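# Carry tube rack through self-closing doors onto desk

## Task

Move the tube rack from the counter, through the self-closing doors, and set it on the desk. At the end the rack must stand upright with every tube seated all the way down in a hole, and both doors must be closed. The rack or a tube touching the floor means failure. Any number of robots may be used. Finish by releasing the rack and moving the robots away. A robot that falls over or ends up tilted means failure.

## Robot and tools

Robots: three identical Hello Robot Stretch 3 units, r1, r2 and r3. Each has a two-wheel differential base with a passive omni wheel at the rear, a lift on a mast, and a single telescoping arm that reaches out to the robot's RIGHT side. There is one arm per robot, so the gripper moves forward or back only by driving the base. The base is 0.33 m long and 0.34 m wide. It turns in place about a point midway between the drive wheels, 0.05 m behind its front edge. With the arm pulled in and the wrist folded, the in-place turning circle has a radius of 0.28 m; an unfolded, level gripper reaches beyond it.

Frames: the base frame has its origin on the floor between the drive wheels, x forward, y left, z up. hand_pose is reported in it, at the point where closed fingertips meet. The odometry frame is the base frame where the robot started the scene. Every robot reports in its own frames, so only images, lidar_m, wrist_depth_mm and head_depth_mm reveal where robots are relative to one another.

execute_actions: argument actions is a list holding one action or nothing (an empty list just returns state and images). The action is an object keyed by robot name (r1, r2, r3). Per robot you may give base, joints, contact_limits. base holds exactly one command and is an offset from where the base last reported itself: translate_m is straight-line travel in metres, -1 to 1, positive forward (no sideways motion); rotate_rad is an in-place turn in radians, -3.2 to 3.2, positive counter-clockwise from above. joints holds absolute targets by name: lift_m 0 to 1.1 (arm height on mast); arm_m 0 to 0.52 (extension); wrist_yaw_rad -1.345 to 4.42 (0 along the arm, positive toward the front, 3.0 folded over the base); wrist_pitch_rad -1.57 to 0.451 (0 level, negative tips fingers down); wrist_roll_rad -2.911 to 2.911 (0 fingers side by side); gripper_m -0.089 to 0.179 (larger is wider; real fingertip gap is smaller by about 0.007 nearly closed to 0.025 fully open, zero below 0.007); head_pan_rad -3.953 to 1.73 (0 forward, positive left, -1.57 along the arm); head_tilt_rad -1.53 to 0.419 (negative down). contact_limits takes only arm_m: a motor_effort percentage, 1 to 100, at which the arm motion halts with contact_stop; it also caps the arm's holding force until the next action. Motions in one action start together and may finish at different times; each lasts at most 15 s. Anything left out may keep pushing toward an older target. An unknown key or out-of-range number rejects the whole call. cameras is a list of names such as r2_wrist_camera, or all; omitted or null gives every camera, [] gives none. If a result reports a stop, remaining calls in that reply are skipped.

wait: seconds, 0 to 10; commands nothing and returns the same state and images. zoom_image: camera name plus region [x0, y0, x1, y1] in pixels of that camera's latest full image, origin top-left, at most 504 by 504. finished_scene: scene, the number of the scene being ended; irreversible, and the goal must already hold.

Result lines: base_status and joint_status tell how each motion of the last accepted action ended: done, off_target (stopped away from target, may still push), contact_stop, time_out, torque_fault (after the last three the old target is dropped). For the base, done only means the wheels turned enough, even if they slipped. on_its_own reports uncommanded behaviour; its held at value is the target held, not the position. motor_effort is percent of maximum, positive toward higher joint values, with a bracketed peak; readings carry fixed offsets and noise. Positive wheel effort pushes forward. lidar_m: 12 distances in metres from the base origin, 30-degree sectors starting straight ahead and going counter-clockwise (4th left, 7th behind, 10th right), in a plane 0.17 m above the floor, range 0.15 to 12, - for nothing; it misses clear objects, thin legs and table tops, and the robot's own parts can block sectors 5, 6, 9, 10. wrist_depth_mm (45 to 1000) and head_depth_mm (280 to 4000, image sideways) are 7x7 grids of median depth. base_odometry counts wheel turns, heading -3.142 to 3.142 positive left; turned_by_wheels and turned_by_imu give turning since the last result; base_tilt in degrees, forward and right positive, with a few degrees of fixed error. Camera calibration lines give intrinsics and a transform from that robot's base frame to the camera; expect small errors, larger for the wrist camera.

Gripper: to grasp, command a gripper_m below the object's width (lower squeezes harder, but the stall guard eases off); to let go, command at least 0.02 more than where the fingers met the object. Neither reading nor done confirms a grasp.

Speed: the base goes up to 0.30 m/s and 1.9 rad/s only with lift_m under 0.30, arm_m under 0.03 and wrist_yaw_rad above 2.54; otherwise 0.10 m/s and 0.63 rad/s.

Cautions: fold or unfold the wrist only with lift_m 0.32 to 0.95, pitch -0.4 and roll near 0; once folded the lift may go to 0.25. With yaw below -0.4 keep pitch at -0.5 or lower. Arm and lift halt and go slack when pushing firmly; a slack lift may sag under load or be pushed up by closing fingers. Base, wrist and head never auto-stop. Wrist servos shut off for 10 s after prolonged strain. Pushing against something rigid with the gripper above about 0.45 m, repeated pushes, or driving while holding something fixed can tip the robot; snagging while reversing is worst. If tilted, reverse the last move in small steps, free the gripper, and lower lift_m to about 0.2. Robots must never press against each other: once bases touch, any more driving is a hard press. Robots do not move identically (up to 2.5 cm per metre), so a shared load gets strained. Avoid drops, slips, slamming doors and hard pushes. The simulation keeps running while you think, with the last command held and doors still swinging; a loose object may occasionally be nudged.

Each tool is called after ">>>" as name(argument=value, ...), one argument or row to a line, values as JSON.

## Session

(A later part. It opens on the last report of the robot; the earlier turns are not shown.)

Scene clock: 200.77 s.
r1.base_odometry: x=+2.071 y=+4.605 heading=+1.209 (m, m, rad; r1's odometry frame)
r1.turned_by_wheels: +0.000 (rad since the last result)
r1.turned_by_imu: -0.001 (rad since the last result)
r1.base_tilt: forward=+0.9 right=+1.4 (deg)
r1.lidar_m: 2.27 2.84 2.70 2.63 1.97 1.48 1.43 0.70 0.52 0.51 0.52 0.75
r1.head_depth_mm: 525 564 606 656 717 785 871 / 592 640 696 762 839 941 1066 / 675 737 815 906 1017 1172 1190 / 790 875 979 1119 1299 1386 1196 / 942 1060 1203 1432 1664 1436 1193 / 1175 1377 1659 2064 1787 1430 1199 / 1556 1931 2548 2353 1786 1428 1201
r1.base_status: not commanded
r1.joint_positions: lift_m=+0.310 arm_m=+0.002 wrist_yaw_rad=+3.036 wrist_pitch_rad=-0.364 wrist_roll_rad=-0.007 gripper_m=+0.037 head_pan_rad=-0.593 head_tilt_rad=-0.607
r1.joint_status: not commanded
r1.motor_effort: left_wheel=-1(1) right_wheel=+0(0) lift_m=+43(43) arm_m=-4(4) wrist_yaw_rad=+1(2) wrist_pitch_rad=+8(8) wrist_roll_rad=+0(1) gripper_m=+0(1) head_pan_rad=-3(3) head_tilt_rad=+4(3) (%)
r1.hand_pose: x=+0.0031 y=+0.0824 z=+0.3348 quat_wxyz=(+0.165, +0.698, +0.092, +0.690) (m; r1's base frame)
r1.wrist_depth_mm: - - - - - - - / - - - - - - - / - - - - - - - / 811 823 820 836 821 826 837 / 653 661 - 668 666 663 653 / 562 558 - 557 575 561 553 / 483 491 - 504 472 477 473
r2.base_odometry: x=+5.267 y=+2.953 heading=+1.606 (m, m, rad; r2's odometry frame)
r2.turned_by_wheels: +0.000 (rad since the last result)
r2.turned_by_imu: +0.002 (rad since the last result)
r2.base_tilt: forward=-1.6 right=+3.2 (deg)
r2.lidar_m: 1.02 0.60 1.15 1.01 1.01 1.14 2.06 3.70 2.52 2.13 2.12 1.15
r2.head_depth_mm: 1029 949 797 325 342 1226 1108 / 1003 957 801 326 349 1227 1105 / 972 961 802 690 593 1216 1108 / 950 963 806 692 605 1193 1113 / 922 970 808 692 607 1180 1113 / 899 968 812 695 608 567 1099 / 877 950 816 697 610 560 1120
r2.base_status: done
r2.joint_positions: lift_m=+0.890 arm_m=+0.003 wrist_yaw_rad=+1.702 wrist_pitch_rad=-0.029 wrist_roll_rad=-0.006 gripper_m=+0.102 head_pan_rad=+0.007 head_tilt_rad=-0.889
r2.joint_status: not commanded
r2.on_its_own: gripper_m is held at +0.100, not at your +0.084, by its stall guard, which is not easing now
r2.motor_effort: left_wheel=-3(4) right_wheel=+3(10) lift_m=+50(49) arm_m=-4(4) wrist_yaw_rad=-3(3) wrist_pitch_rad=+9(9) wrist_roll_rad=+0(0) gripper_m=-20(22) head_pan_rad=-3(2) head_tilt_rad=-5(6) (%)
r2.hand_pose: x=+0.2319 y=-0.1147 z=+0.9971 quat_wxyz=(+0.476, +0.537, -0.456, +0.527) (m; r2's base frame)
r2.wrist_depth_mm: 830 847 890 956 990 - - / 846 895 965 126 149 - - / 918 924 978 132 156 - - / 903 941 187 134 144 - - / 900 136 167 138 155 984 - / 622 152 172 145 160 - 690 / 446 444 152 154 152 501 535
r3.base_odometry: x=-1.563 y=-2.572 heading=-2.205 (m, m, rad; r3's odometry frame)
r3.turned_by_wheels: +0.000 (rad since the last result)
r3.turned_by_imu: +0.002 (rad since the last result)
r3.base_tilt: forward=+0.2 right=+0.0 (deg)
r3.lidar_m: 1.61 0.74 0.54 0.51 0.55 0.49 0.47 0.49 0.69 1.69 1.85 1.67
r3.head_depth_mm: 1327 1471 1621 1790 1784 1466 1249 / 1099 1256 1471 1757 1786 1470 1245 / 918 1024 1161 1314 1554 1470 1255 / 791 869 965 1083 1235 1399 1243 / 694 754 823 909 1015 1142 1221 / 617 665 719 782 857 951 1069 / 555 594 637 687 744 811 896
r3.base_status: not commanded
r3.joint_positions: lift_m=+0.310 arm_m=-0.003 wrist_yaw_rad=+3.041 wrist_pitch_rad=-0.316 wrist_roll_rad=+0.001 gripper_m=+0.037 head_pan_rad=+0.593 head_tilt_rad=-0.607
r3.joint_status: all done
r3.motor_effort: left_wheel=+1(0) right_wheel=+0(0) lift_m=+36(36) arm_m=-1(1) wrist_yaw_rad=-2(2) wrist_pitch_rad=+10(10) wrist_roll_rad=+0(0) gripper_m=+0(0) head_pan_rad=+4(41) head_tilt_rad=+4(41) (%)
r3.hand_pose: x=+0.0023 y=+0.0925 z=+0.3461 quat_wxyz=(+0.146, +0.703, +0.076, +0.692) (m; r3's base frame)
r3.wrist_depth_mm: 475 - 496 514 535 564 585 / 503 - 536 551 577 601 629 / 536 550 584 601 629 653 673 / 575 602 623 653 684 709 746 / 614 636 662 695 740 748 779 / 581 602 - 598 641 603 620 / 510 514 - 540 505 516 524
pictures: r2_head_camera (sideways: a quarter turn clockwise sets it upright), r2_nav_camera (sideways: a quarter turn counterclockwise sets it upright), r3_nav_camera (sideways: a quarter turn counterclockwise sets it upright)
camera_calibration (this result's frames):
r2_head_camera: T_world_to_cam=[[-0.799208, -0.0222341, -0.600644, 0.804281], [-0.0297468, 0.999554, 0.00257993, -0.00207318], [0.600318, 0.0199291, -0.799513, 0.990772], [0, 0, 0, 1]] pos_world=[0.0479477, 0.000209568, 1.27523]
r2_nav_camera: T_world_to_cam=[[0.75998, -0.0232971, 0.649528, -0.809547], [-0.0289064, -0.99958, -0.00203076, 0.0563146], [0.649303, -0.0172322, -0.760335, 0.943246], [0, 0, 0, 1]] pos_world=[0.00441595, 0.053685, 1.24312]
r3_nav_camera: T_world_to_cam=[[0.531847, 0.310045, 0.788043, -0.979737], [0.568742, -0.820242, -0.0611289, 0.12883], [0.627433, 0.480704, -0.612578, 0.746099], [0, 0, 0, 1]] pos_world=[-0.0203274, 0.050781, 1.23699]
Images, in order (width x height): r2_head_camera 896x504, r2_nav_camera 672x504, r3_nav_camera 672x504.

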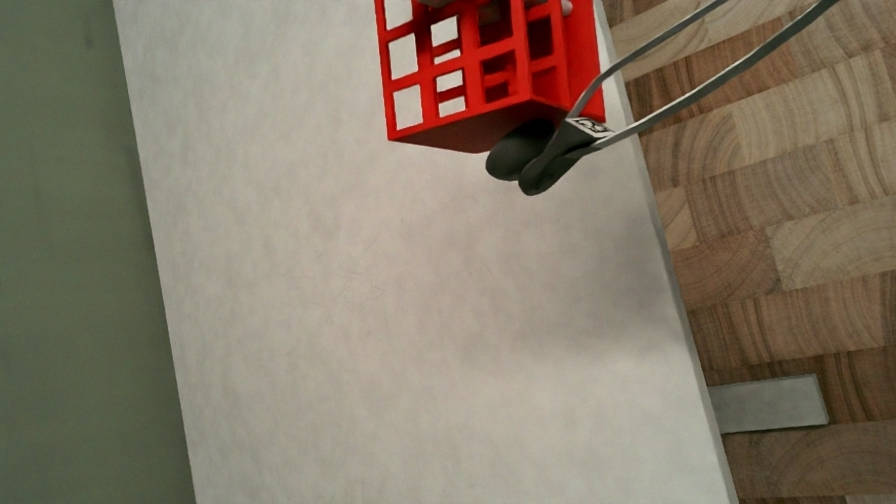

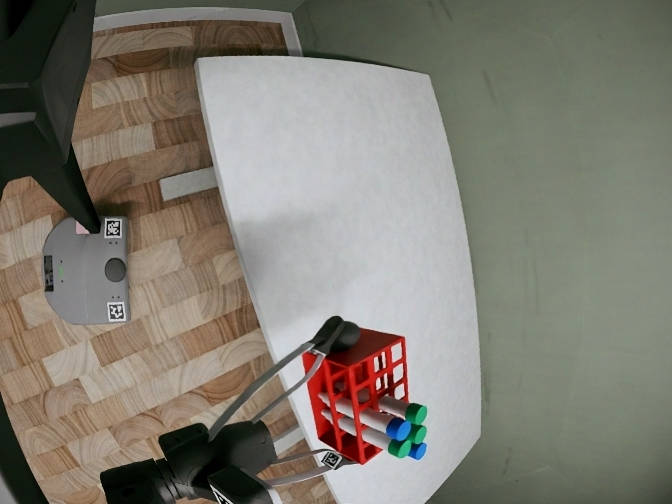

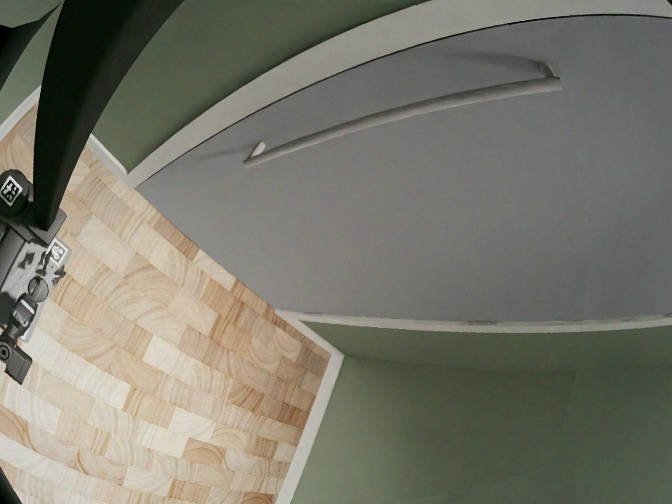

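>>> execute_actions(
  actions=[
    {"r2":{"base":{"translate_m":0.21},"joints":{"lift_m":0.8}}},
  ],
  cameras=[],
)

>>> execute_actions(
  actions=[
    {"r2":{"joints":{"lift_m":0.67,"head_pan_rad":-0.5,"head_tilt_rad":-1.1}}},
  ],
  cameras=["r2_head_camera","r2_wrist_camera"],
)

Scene clock: 205.00 s.
r1.base_odometry: x=+2.071 y=+4.605 heading=+1.209 (m, m, rad; r1's odometry frame)
r1.turned_by_wheels: +0.000 (rad since the last result)
r1.turned_by_imu: -0.001 (rad since the last result)
r1.base_tilt: forward=+0.9 right=+1.4 (deg)
r1.lidar_m: 2.27 2.85 2.70 2.63 1.96 1.47 1.43 0.70 0.52 0.51 0.52 0.75
r1.head_depth_mm: 525 564 608 658 716 786 870 / 591 640 697 763 842 941 1069 / 677 738 818 907 1019 1172 1194 / 787 875 979 1117 1298 1394 1197 / 941 1061 1209 1431 1666 1434 1199 / 1171 1372 1650 2059 1776 1430 1194 / 1561 1922 2575 2353 1788 1426 1202
r1.base_status: not commanded
r1.joint_positions: lift_m=+0.310 arm_m=+0.002 wrist_yaw_rad=+3.036 wrist_pitch_rad=-0.364 wrist_roll_rad=-0.007 gripper_m=+0.037 head_pan_rad=-0.593 head_tilt_rad=-0.607
r1.joint_status: not commanded
r1.motor_effort: left_wheel=-1(2) right_wheel=+0(0) lift_m=+43(43) arm_m=-4(4) wrist_yaw_rad=+2(0) wrist_pitch_rad=+8(8) wrist_roll_rad=+0(1) gripper_m=+0(1) head_pan_rad=-3(2) head_tilt_rad=+4(4) (%)
r1.hand_pose: x=+0.0031 y=+0.0824 z=+0.3348 quat_wxyz=(+0.165, +0.698, +0.092, +0.690) (m; r1's base frame)
r1.wrist_depth_mm: - - - - - - - / - - - - - - - / - - - - - - - / 807 828 806 827 832 809 817 / 663 664 - 676 659 658 673 / 556 550 - 555 572 554 557 / 474 489 - 504 477 478 481
r2.base_odometry: x=+5.259 y=+3.162 heading=+1.605 (m, m, rad; r2's odometry frame)
r2.turned_by_wheels: +0.000 (rad since the last result)
r2.turned_by_imu: +0.001 (rad since the last result)
r2.base_tilt: forward=-1.6 right=+3.3 (deg)
r2.lidar_m: 0.82 0.81 0.44 1.07 1.07 1.21 2.18 3.88 2.44 2.07 1.01 0.97
r2.head_depth_mm: 817 922 798 686 374 526 483 / 793 907 800 686 382 528 483 / 773 888 802 689 609 536 484 / 752 882 805 690 604 539 485 / 732 852 809 693 606 539 487 / 713 828 812 696 607 541 488 / 696 804 813 698 610 543 489
r2.base_status: done
r2.joint_positions: lift_m=+0.800 arm_m=+0.003 wrist_yaw_rad=+1.702 wrist_pitch_rad=-0.029 wrist_roll_rad=-0.006 gripper_m=+0.102 head_pan_rad=+0.007 head_tilt_rad=-0.889
r2.joint_status: all done
r2.on_its_own: gripper_m is held at +0.100, not at your +0.084, by its stall guard, which is not easing now
r2.motor_effort: left_wheel=-3(4) right_wheel=+3(9) lift_m=+40(44) arm_m=-4(4) wrist_yaw_rad=-3(3) wrist_pitch_rad=+9(9) wrist_roll_rad=+0(0) gripper_m=-21(21) head_pan_rad=-3(3) head_tilt_rad=-6(5) (%)
r2.hand_pose: x=+0.2319 y=-0.1147 z=+0.9073 quat_wxyz=(+0.476, +0.537, -0.456, +0.527) (m; r2's base frame)
r2.wrist_depth_mm: 655 681 728 760 808 856 893 / 682 714 735 126 150 869 926 / 698 751 758 131 156 913 970 / 725 745 186 133 144 972 - / 592 136 166 137 155 712 740 / 444 152 171 145 160 - 504 / 325 333 151 154 151 375 388
r3.base_odometry: x=-1.563 y=-2.572 heading=-2.205 (m, m, rad; r3's odometry frame)
r3.turned_by_wheels: +0.000 (rad since the last result)
r3.turned_by_imu: +0.001 (rad since the last result)
r3.base_tilt: forward=+0.1 right=+0.0 (deg)
r3.lidar_m: 1.61 0.73 0.54 0.51 0.55 0.49 0.47 0.49 0.69 1.68 1.85 1.67
r3.head_depth_mm: 1329 1475 1623 1789 1795 1467 1242 / 1099 1259 1472 1751 1790 1472 1246 / 922 1026 1167 1312 1566 1474 1245 / 793 870 962 1084 1230 1394 1244 / 693 752 828 907 1016 1139 1215 / 618 664 720 782 857 950 1063 / 555 594 638 685 744 812 896
r3.base_status: not commanded
r3.joint_positions: lift_m=+0.310 arm_m=-0.003 wrist_yaw_rad=+3.041 wrist_pitch_rad=-0.316 wrist_roll_rad=+0.001 gripper_m=+0.037 head_pan_rad=+0.593 head_tilt_rad=-0.607
r3.joint_status: not commanded
r3.motor_effort: left_wheel=+1(1) right_wheel=+0(1) lift_m=+36(36) arm_m=-1(1) wrist_yaw_rad=-2(2) wrist_pitch_rad=+10(10) wrist_roll_rad=+0(0) gripper_m=+0(1) head_pan_rad=+4(4) head_tilt_rad=+3(4) (%)
r3.hand_pose: x=+0.0023 y=+0.0925 z=+0.3461 quat_wxyz=(+0.146, +0.703, +0.076, +0.692) (m; r3's base frame)
r3.wrist_depth_mm: 475 - 504 510 536 561 580 / 503 - 534 551 575 605 613 / 539 543 580 586 621 653 671 / 578 597 627 655 690 736 755 / 609 630 669 685 734 774 757 / 589 609 - 619 643 624 625 / 511 519 - 527 512 524 516
pictures: none
No camera images: the call's "cameras" was empty. Leave "cameras" out to get every camera's image.

Scene clock: 207.00 s.
r1.base_odometry: x=+2.071 y=+4.605 heading=+1.209 (m, m, rad; r1's odometry frame)
r1.turned_by_wheels: +0.000 (rad since the last result)
r1.turned_by_imu: +0.000 (rad since the last result)
r1.base_tilt: forward=+1.0 right=+1.3 (deg)
r1.lidar_m: 2.27 2.85 2.70 2.62 1.96 1.47 1.43 0.70 0.52 0.51 0.52 0.75
r1.head_depth_mm: 525 563 607 657 715 785 869 / 591 639 697 763 843 940 1065 / 676 738 815 903 1018 1171 1197 / 785 872 979 1120 1296 1387 1194 / 941 1063 1211 1435 1664 1424 1197 / 1178 1377 1657 2065 1767 1431 1195 / 1560 1920 2555 2346 1790 1435 1195
r1.base_status: not commanded
r1.joint_positions: lift_m=+0.310 arm_m=+0.002 wrist_yaw_rad=+3.036 wrist_pitch_rad=-0.364 wrist_roll_rad=-0.007 gripper_m=+0.037 head_pan_rad=-0.593 head_tilt_rad=-0.607
r1.joint_status: not commanded
r1.motor_effort: left_wheel=-2(1) right_wheel=+0(0) lift_m=+43(43) arm_m=-3(3) wrist_yaw_rad=+1(1) wrist_pitch_rad=+8(8) wrist_roll_rad=+1(1) gripper_m=+0(1) head_pan_rad=-4(3) head_tilt_rad=+4(3) (%)
r1.hand_pose: x=+0.0031 y=+0.0824 z=+0.3348 quat_wxyz=(+0.165, +0.698, +0.092, +0.690) (m; r1's base frame)
r1.wrist_depth_mm: - - - - - - - / - - - - - - - / - - - - - - - / 801 828 818 818 826 820 822 / 660 658 - 676 661 651 666 / 554 555 - 561 575 556 557 / 474 493 - 502 480 472 480
r2.base_odometry: x=+5.259 y=+3.162 heading=+1.605 (m, m, rad; r2's odometry frame)
r2.turned_by_wheels: +0.000 (rad since the last result)
r2.turned_by_imu: +0.000 (rad since the last result)
r2.base_tilt: forward=-1.6 right=+3.3 (deg)
r2.lidar_m: 0.81 0.81 0.44 1.07 1.07 1.21 2.18 3.90 2.44 2.07 1.01 0.96
r2.head_depth_mm: 818 731 659 600 1243 1200 1083 / 820 733 662 603 567 1166 - / 826 734 662 528 561 524 - / 829 739 667 519 550 514 - / 831 740 667 601 552 516 484 / 834 744 670 609 559 517 482 / 820 746 673 612 561 518 482
r2.base_status: not commanded
r2.joint_positions: lift_m=+0.670 arm_m=+0.003 wrist_yaw_rad=+1.702 wrist_pitch_rad=-0.029 wrist_roll_rad=-0.006 gripper_m=+0.102 head_pan_rad=-0.493 head_tilt_rad=-1.086
r2.joint_status: all done
r2.on_its_own: gripper_m is held at +0.100, not at your +0.084, by its stall guard, which is not easing now
r2.motor_effort: left_wheel=-3(3) right_wheel=+3(3) lift_m=+40(41) arm_m=-4(4) wrist_yaw_rad=-3(3) wrist_pitch_rad=+9(9) wrist_roll_rad=+0(0) gripper_m=-20(21) head_pan_rad=-3(28) head_tilt_rad=-7(24) (%)
r2.hand_pose: x=+0.2319 y=-0.1147 z=+0.7772 quat_wxyz=(+0.476, +0.537, -0.456, +0.527) (m; r2's base frame)
r2.wrist_depth_mm: 659 676 715 751 796 836 890 / 678 712 749 126 149 888 919 / 699 731 756 132 156 913 969 / 430 367 186 134 143 599 627 / 278 136 167 138 155 334 345 / 214 152 171 145 160 - 239 / 157 156 151 154 151 177 182
r3.base_odometry: x=-1.563 y=-2.572 heading=-2.205 (m, m, rad; r3's odometry frame)
r3.turned_by_wheels: +0.000 (rad since the last result)
r3.turned_by_imu: +0.001 (rad since the last result)
r3.base_tilt: forward=+0.1 right=+0.1 (deg)
r3.lidar_m: 1.61 0.74 0.54 0.51 0.54 0.49 0.47 0.49 0.69 1.69 1.85 1.66
r3.head_depth_mm: 1327 1471 1621 1784 1795 1469 1244 / 1101 1253 1465 1761 1778 1467 1242 / 919 1025 1162 1303 1560 1478 1248 / 790 871 965 1082 1230 1402 1247 / 695 754 822 909 1010 1141 1220 / 618 663 718 783 860 949 1065 / 557 595 637 687 744 811 893
r3.base_status: not commanded
r3.joint_positions: lift_m=+0.310 arm_m=-0.003 wrist_yaw_rad=+3.041 wrist_pitch_rad=-0.316 wrist_roll_rad=+0.001 gripper_m=+0.037 head_pan_rad=+0.593 head_tilt_rad=-0.607
r3.joint_status: not commanded
r3.motor_effort: left_wheel=+1(0) right_wheel=+0(1) lift_m=+36(36) arm_m=-1(2) wrist_yaw_rad=-2(2) wrist_pitch_rad=+10(11) wrist_roll_rad=+0(0) gripper_m=+1(0) head_pan_rad=+3(4) head_tilt_rad=+4(4) (%)
r3.hand_pose: x=+0.0023 y=+0.0925 z=+0.3461 quat_wxyz=(+0.146, +0.703, +0.076, +0.692) (m; r3's base frame)
r3.wrist_depth_mm: 473 - 504 508 544 549 576 / 501 - 532 551 585 598 623 / 531 548 582 596 629 651 676 / 581 584 630 644 673 711 747 / 617 625 660 695 730 759 766 / 578 608 - 613 638 634 625 / 510 510 - 527 519 519 523
pictures: r2_head_camera (sideways: a quarter turn clockwise sets it upright), r2_wrist_camera
camera_calibration (this result's frames):
r2_head_camera: T_world_to_cam=[[-0.802108, 0.412008, -0.432288, 0.584986], [0.453921, 0.891015, 0.00696539, -0.0107317], [0.388045, -0.190638, -0.901709, 1.1249], [0, 0, 0, 1]] pos_world=[0.0375833, -0.017009, 1.26729]
r2_wrist_camera: T_world_to_cam=[[0.100743, -0.993347, 0.0557946, -0.187188], [-0.210662, -0.0761061, -0.974592, 0.824877], [0.972354, 0.0864296, -0.216928, 0.117426], [0, 0, 0, 1]] pos_world=[0.0784493, -0.133313, 0.839836]
Images, in order (width x height): r2_head_camera 896x504, r2_wrist_camera 644x364.

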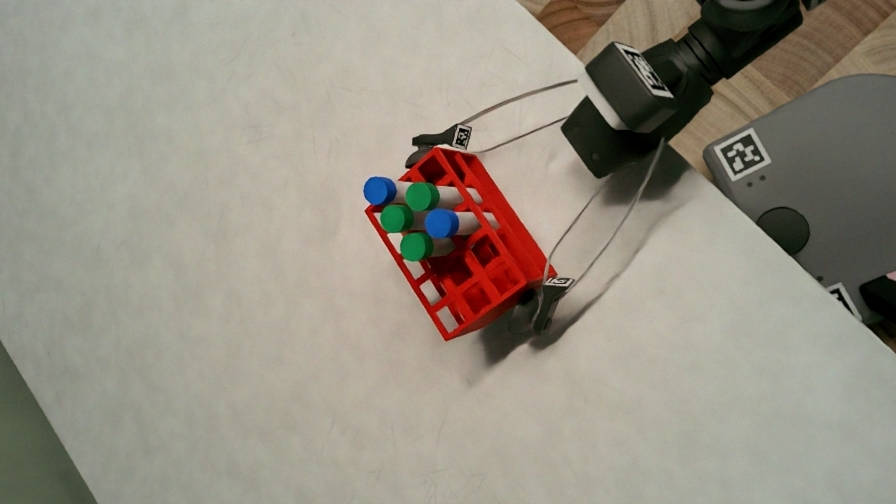

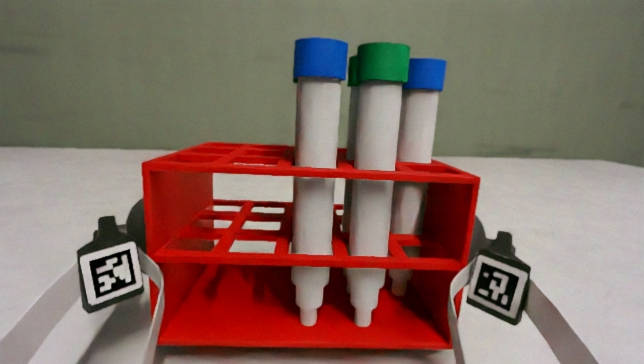

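>>> execute_actions(
  actions=[
    {"r2":{"joints":{"lift_m":0.653}}},
  ],
  cameras=[],
)

>>> execute_actions(
  actions=[
    {"r2":{"joints":{"gripper_m":0.179}}},
  ],
  cameras=[],
)

>>> execute_actions(
  actions=[
    {"r2":{"base":{"translate_m":-0.25}}},
  ],
  cameras=["r2_wrist_camera"],
)

>>> finished_scene(
  scene=1,
)

Scene clock: 208.67 s.
r1.base_odometry: x=+2.071 y=+4.605 heading=+1.209 (m, m, rad; r1's odometry frame)
r1.turned_by_wheels: +0.000 (rad since the last result)
r1.turned_by_imu: +0.000 (rad since the last result)
r1.base_tilt: forward=+0.9 right=+1.3 (deg)
r1.lidar_m: 2.28 2.85 2.71 2.62 1.97 1.48 1.43 0.70 0.52 0.51 0.52 0.75
r1.head_depth_mm: 525 564 606 657 715 786 868 / 591 639 695 762 843 942 1070 / 675 739 815 907 1023 1171 1188 / 787 875 981 1122 1296 1393 1189 / 942 1064 1206 1428 1658 1429 1193 / 1175 1376 1667 2048 1785 1438 1200 / 1563 1941 2559 2356 1775 1438 1195
r1.base_status: not commanded
r1.joint_positions: lift_m=+0.310 arm_m=+0.002 wrist_yaw_rad=+3.036 wrist_pitch_rad=-0.364 wrist_roll_rad=-0.007 gripper_m=+0.037 head_pan_rad=-0.593 head_tilt_rad=-0.607
r1.joint_status: not commanded
r1.motor_effort: left_wheel=-2(1) right_wheel=+0(0) lift_m=+43(43) arm_m=-4(4) wrist_yaw_rad=+1(1) wrist_pitch_rad=+8(8) wrist_roll_rad=+1(1) gripper_m=+0(0) head_pan_rad=-3(4) head_tilt_rad=+4(4) (%)
r1.hand_pose: x=+0.0031 y=+0.0824 z=+0.3348 quat_wxyz=(+0.165, +0.698, +0.092, +0.690) (m; r1's base frame)
r1.wrist_depth_mm: - - - - - - - / - - - - - - - / - - - - - - - / 824 821 807 838 825 826 814 / 671 659 - 659 666 671 668 / 557 556 - 563 578 557 556 / 484 491 - 507 478 480 481
r2.base_odometry: x=+5.259 y=+3.162 heading=+1.605 (m, m, rad; r2's odometry frame)
r2.turned_by_wheels: +0.000 (rad since the last result)
r2.turned_by_imu: +0.000 (rad since the last result)
r2.base_tilt: forward=-1.6 right=+3.2 (deg)
r2.lidar_m: 0.81 0.81 0.44 1.07 1.07 1.21 2.19 3.89 2.43 2.06 1.01 0.96
r2.head_depth_mm: 818 730 660 600 1241 1204 1083 / 820 732 661 602 565 1160 - / 825 736 662 526 559 522 - / 829 737 666 506 551 514 - / 833 742 668 607 551 516 484 / 836 745 671 610 560 517 481 / 821 747 673 613 561 518 482
r2.base_status: not commanded
r2.joint_positions: lift_m=+0.654 arm_m=+0.003 wrist_yaw_rad=+1.702 wrist_pitch_rad=-0.004 wrist_roll_rad=-0.006 gripper_m=+0.102 head_pan_rad=-0.493 head_tilt_rad=-1.086
r2.joint_status: lift_m contact_stop (moved -0.016 of -0.017)
r2.on_its_own: gripper_m is held at +0.100, not at your +0.084, by its stall guard, which is not easing now; lift_m is slack since a contact_stop, until your next command for it
r2.motor_effort: left_wheel=-2(3) right_wheel=+4(6) lift_m=+43(42) arm_m=-4(4) wrist_yaw_rad=-2(3) wrist_pitch_rad=+1(9) wrist_roll_rad=+0(0) gripper_m=-20(20) head_pan_rad=-3(3) head_tilt_rad=-7(6) (%)
r2.hand_pose: x=+0.2326 y=-0.1146 z=+0.7680 quat_wxyz=(+0.469, +0.531, -0.463, +0.532) (m; r2's base frame)
r2.wrist_depth_mm: 642 692 716 724 813 867 894 / 663 712 747 125 148 885 931 / 681 731 780 132 155 948 989 / 425 354 186 133 149 592 655 / 264 136 167 137 153 319 330 / - 151 171 145 159 - 224 / 146 145 145 146 148 164 170
r3.base_odometry: x=-1.563 y=-2.572 heading=-2.205 (m, m, rad; r3's odometry frame)
r3.turned_by_wheels: +0.000 (rad since the last result)
r3.turned_by_imu: +0.000 (rad since the last result)
r3.base_tilt: forward=+0.1 right=+0.0 (deg)
r3.lidar_m: 1.61 0.74 0.54 0.51 0.55 0.49 0.47 0.49 0.68 1.69 1.85 1.66
r3.head_depth_mm: 1324 1464 1623 1795 1791 1473 1245 / 1099 1258 1463 1757 1797 1477 1237 / 918 1025 1161 1314 1553 1475 1247 / 792 872 965 1085 1230 1395 1247 / 695 753 823 910 1016 1148 1225 / 618 666 719 783 861 950 1066 / 556 594 638 688 744 812 896
r3.base_status: not commanded
r3.joint_positions: lift_m=+0.310 arm_m=-0.003 wrist_yaw_rad=+3.041 wrist_pitch_rad=-0.316 wrist_roll_rad=+0.001 gripper_m=+0.037 head_pan_rad=+0.593 head_tilt_rad=-0.607
r3.joint_status: not commanded
r3.motor_effort: left_wheel=+0(1) right_wheel=+0(0) lift_m=+36(36) arm_m=-1(1) wrist_yaw_rad=-2(2) wrist_pitch_rad=+10(10) wrist_roll_rad=+0(0) gripper_m=+0(1) head_pan_rad=+4(3) head_tilt_rad=+4(3) (%)
r3.hand_pose: x=+0.0023 y=+0.0925 z=+0.3461 quat_wxyz=(+0.146, +0.703, +0.076, +0.692) (m; r3's base frame)
r3.wrist_depth_mm: 481 - 509 513 541 560 584 / 501 - 526 553 582 601 626 / 536 558 583 593 630 654 685 / 574 589 623 650 682 717 744 / 608 639 655 701 729 754 764 / 577 600 - 617 635 621 622 / 512 506 - 530 512 511 515
pictures: none
No camera images: the call's "cameras" was empty. Leave "cameras" out to get every camera's image.

not run: a stop came earlier in this reply.

not run: a stop came earlier in this reply.

not run: a stop came earlier in this reply.

>>> execute_actions(
  actions=[],
)

not run: a stop came earlier in this reply.

>>> execute_actions(
  actions=[
    {"r2":{"joints":{"gripper_m":0.179,"lift_m":0.662}}},
  ],
  cameras=[],
)

>>> execute_actions(
  actions=[
    {"r2":{"base":{"translate_m":-0.25}}},
  ],
  cameras=["r2_wrist_camera"],
)

>>> finished_scene(
  scene=1,
)

Scene clock: 210.50 s.
r1.base_odometry: x=+2.071 y=+4.605 heading=+1.209 (m, m, rad; r1's odometry frame)
r1.turned_by_wheels: +0.000 (rad since the last result)
r1.turned_by_imu: +0.000 (rad since the last result)
r1.base_tilt: forward=+1.0 right=+1.3 (deg)
r1.lidar_m: 2.27 2.85 2.70 2.63 1.96 1.47 1.43 0.70 0.52 0.51 0.52 0.75
r1.head_depth_mm: 525 563 608 658 714 784 870 / 591 639 696 763 843 943 1066 / 673 741 814 908 1027 1175 1196 / 786 873 981 1120 1297 1386 1195 / 942 1062 1208 1427 1667 1430 1192 / 1172 1375 1657 2072 1781 1432 1194 / 1564 1941 2539 2335 1786 1434 1195
r1.base_status: not commanded
r1.joint_positions: lift_m=+0.310 arm_m=+0.002 wrist_yaw_rad=+3.036 wrist_pitch_rad=-0.364 wrist_roll_rad=-0.007 gripper_m=+0.037 head_pan_rad=-0.593 head_tilt_rad=-0.607
r1.joint_status: not commanded
r1.motor_effort: left_wheel=-1(1) right_wheel=+0(0) lift_m=+43(43) arm_m=-4(3) wrist_yaw_rad=+2(2) wrist_pitch_rad=+8(8) wrist_roll_rad=+1(1) gripper_m=+0(0) head_pan_rad=-4(3) head_tilt_rad=+3(4) (%)
r1.hand_pose: x=+0.0031 y=+0.0824 z=+0.3348 quat_wxyz=(+0.165, +0.698, +0.092, +0.690) (m; r1's base frame)
r1.wrist_depth_mm: - - - - - - - / - - - - - - - / - - - - - - - / 825 815 822 825 823 833 823 / 675 660 - 654 659 669 659 / 552 551 - 563 569 564 554 / 477 493 - 502 475 477 481
r2.base_odometry: x=+5.259 y=+3.162 heading=+1.605 (m, m, rad; r2's odometry frame)
r2.turned_by_wheels: +0.000 (rad since the last result)
r2.turned_by_imu: +0.000 (rad since the last result)
r2.base_tilt: forward=-1.6 right=+3.2 (deg)
r2.lidar_m: 0.81 0.81 0.44 1.07 1.07 1.21 2.18 3.90 2.44 2.07 1.01 0.96
r2.head_depth_mm: 815 730 660 599 1244 1199 1086 / 821 732 660 602 566 1158 - / 824 736 662 540 561 523 - / 828 738 667 517 551 514 - / 833 742 669 608 551 516 484 / 835 742 671 610 559 517 480 / 821 746 674 611 561 518 482
r2.base_status: not commanded
r2.joint_positions: lift_m=+0.662 arm_m=+0.003 wrist_yaw_rad=+1.702 wrist_pitch_rad=-0.023 wrist_roll_rad=-0.006 gripper_m=+0.179 head_pan_rad=-0.493 head_tilt_rad=-1.086
r2.joint_status: all done
r2.motor_effort: left_wheel=-3(3) right_wheel=+3(4) lift_m=+49(52) arm_m=-4(4) wrist_yaw_rad=-2(3) wrist_pitch_rad=+8(9) wrist_roll_rad=+0(0) gripper_m=+0(92) head_pan_rad=-2(3) head_tilt_rad=-7(7) (%)
r2.hand_pose: x=+0.2321 y=-0.1147 z=+0.7705 quat_wxyz=(+0.474, +0.536, -0.458, +0.528) (m; r2's base frame)
r2.wrist_depth_mm: 662 677 732 750 793 818 876 / 678 711 739 153 813 881 928 / 679 727 789 128 146 884 991 / 420 432 167 129 153 560 607 / 286 150 182 134 140 311 332 / - 154 150 135 145 201 226 / 151 147 154 148 152 168 171
r3.base_odometry: x=-1.563 y=-2.572 heading=-2.205 (m, m, rad; r3's odometry frame)
r3.turned_by_wheels: +0.000 (rad since the last result)
r3.turned_by_imu: +0.001 (rad since the last result)
r3.base_tilt: forward=+0.1 right=+0.1 (deg)
r3.lidar_m: 1.61 0.73 0.54 0.51 0.54 0.49 0.47 0.49 0.69 1.69 1.85 1.66
r3.head_depth_mm: 1331 1476 1621 1792 1786 1463 1243 / 1101 1261 1469 1760 1787 1467 1246 / 921 1022 1159 1306 1551 1472 1246 / 792 873 967 1079 1233 1398 1246 / 694 752 823 910 1012 1144 1223 / 616 665 719 785 858 950 1066 / 556 593 637 687 745 813 894
r3.base_status: not commanded
r3.joint_positions: lift_m=+0.310 arm_m=-0.003 wrist_yaw_rad=+3.041 wrist_pitch_rad=-0.316 wrist_roll_rad=+0.001 gripper_m=+0.037 head_pan_rad=+0.593 head_tilt_rad=-0.607
r3.joint_status: not commanded
r3.motor_effort: left_wheel=+0(0) right_wheel=-1(1) lift_m=+35(35) arm_m=-1(1) wrist_yaw_rad=-2(2) wrist_pitch_rad=+10(10) wrist_roll_rad=+0(0) gripper_m=+1(0) head_pan_rad=+4(4) head_tilt_rad=+4(4) (%)
r3.hand_pose: x=+0.0023 y=+0.0925 z=+0.3461 quat_wxyz=(+0.146, +0.703, +0.076, +0.692) (m; r3's base frame)
r3.wrist_depth_mm: 471 - 498 506 541 562 577 / 501 - 542 553 576 608 637 / 534 557 576 597 628 659 688 / 577 589 628 641 694 718 744 / 620 631 665 694 739 747 761 / 584 604 - 610 639 617 609 / 511 514 - 533 517 511 520
pictures: none
No camera images: the call's "cameras" was empty. Leave "cameras" out to get every camera's image.

Scene clock: 214.40 s.
r1.base_odometry: x=+2.071 y=+4.605 heading=+1.209 (m, m, rad; r1's odometry frame)
r1.turned_by_wheels: +0.000 (rad since the last result)
r1.turned_by_imu: -0.001 (rad since the last result)
r1.base_tilt: forward=+0.9 right=+1.3 (deg)
r1.lidar_m: 2.28 2.84 2.70 2.62 1.97 1.47 1.43 0.70 0.52 0.51 0.52 0.75
r1.head_depth_mm: 526 563 607 657 713 784 871 / 591 640 695 762 842 941 1065 / 672 738 814 905 1023 1173 1190 / 788 874 983 1115 1305 1388 1198 / 939 1061 1214 1426 1657 1433 1193 / 1175 1377 1660 2062 1779 1436 1197 / 1559 1930 2576 2341 1776 1433 1199
r1.base_status: not commanded
r1.joint_positions: lift_m=+0.310 arm_m=+0.002 wrist_yaw_rad=+3.036 wrist_pitch_rad=-0.364 wrist_roll_rad=-0.007 gripper_m=+0.037 head_pan_rad=-0.593 head_tilt_rad=-0.607
r1.joint_status: not commanded
r1.motor_effort: left_wheel=-1(2) right_wheel=+0(0) lift_m=+43(43) arm_m=-4(4) wrist_yaw_rad=+1(1) wrist_pitch_rad=+8(8) wrist_roll_rad=+0(1) gripper_m=+1(0) head_pan_rad=-3(3) head_tilt_rad=+4(4) (%)
r1.hand_pose: x=+0.0031 y=+0.0824 z=+0.3348 quat_wxyz=(+0.165, +0.698, +0.092, +0.690) (m; r1's base frame)
r1.wrist_depth_mm: - - - - - - - / - - - - - - - / - - - - - - - / 808 828 818 824 813 835 837 / 664 655 - 655 668 660 664 / 556 555 - 551 581 553 557 / 473 489 - 509 485 476 484
r2.base_odometry: x=+5.268 y=+2.913 heading=+1.605 (m, m, rad; r2's odometry frame)
r2.turned_by_wheels: +0.000 (rad since the last result)
r2.turned_by_imu: -0.002 (rad since the last result)
r2.base_tilt: forward=-1.6 right=+3.3 (deg)
r2.lidar_m: 1.05 0.63 1.18 0.99 0.99 1.13 2.03 3.66 2.54 2.14 2.14 1.18
r2.head_depth_mm: 816 751 1498 1380 1279 1201 1083 / 821 732 1488 1388 1303 1163 - / 822 736 685 1397 1293 1195 - / 827 738 666 1375 1287 1189 - / 831 655 651 626 1272 1187 1108 / 836 746 653 610 1276 1193 1109 / 839 747 672 612 581 1173 1109
r2.base_status: done
r2.joint_positions: lift_m=+0.662 arm_m=+0.003 wrist_yaw_rad=+1.702 wrist_pitch_rad=-0.023 wrist_roll_rad=-0.006 gripper_m=+0.179 head_pan_rad=-0.493 head_tilt_rad=-1.087
r2.joint_status: not commanded
r2.motor_effort: left_wheel=-2(7) right_wheel=+2(5) lift_m=+48(48) arm_m=-4(4) wrist_yaw_rad=-3(3) wrist_pitch_rad=+7(8) wrist_roll_rad=+0(0) gripper_m=+0(1) head_pan_rad=-2(2) head_tilt_rad=-7(7) (%)
r2.hand_pose: x=+0.2321 y=-0.1147 z=+0.7706 quat_wxyz=(+0.474, +0.535, -0.458, +0.528) (m; r2's base frame)
r2.wrist_depth_mm: 857 901 935 997 - - - / 883 933 978 - - - - / 902 955 987 824 - - - / 408 440 454 419 467 560 611 / 283 274 284 297 305 344 331 / - 238 - - - - 878 / 652 - - - - - -
r3.base_odometry: x=-1.563 y=-2.572 heading=-2.205 (m, m, rad; r3's odometry frame)
r3.turned_by_wheels: +0.000 (rad since the last result)
r3.turned_by_imu: +0.001 (rad since the last result)
r3.base_tilt: forward=+0.1 right=+0.0 (deg)
r3.lidar_m: 1.61 0.73 0.54 0.51 0.54 0.49 0.47 0.49 0.68 1.68 1.85 1.67
r3.head_depth_mm: 1334 1468 1621 1787 1788 1464 1239 / 1101 1256 1461 1760 1783 1472 1250 / 919 1026 1164 1313 1563 1468 1244 / 791 870 966 1084 1238 1394 1251 / 694 754 823 911 1019 1146 1226 / 618 664 720 783 858 950 1066 / 556 596 637 687 745 812 894
r3.base_status: not commanded
r3.joint_positions: lift_m=+0.310 arm_m=-0.003 wrist_yaw_rad=+3.041 wrist_pitch_rad=-0.316 wrist_roll_rad=+0.001 gripper_m=+0.037 head_pan_rad=+0.593 head_tilt_rad=-0.607
r3.joint_status: not commanded
r3.motor_effort: left_wheel=+1(1) right_wheel=-1(0) lift_m=+36(36) arm_m=-1(1) wrist_yaw_rad=-2(2) wrist_pitch_rad=+10(10) wrist_roll_rad=+0(0) gripper_m=+0(0) head_pan_rad=+5(4) head_tilt_rad=+4(3) (%)
r3.hand_pose: x=+0.0023 y=+0.0925 z=+0.3461 quat_wxyz=(+0.146, +0.703, +0.076, +0.692) (m; r3's base frame)
r3.wrist_depth_mm: 474 - 510 518 541 562 579 / 499 - 542 551 573 596 632 / 534 548 584 592 627 665 679 / 577 590 637 647 673 722 744 / 608 633 663 701 711 763 771 / 588 612 - 602 636 611 622 / 508 512 - 520 517 515 517
pictures: r2_wrist_camera
camera_calibration (this result's frames):
r2_wrist_camera: T_world_to_cam=[[0.100097, -0.993468, 0.0547888, -0.185973], [-0.204577, -0.0744386, -0.976016, 0.818349], [0.973719, 0.086488, -0.210692, 0.110679], [0, 0, 0, 1]] pos_world=[0.07826, -0.133414, 0.83223]
Images, in order (width x height): r2_wrist_camera 644x364.

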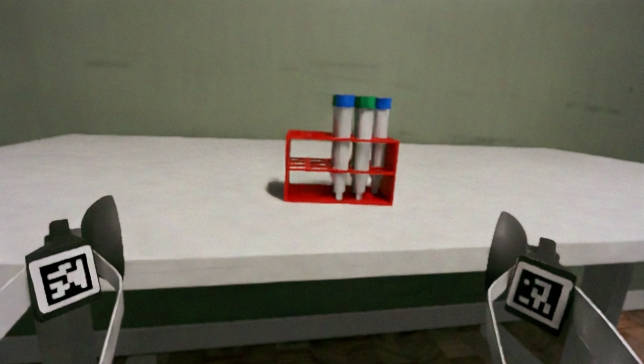

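The scene is finished: the task was done.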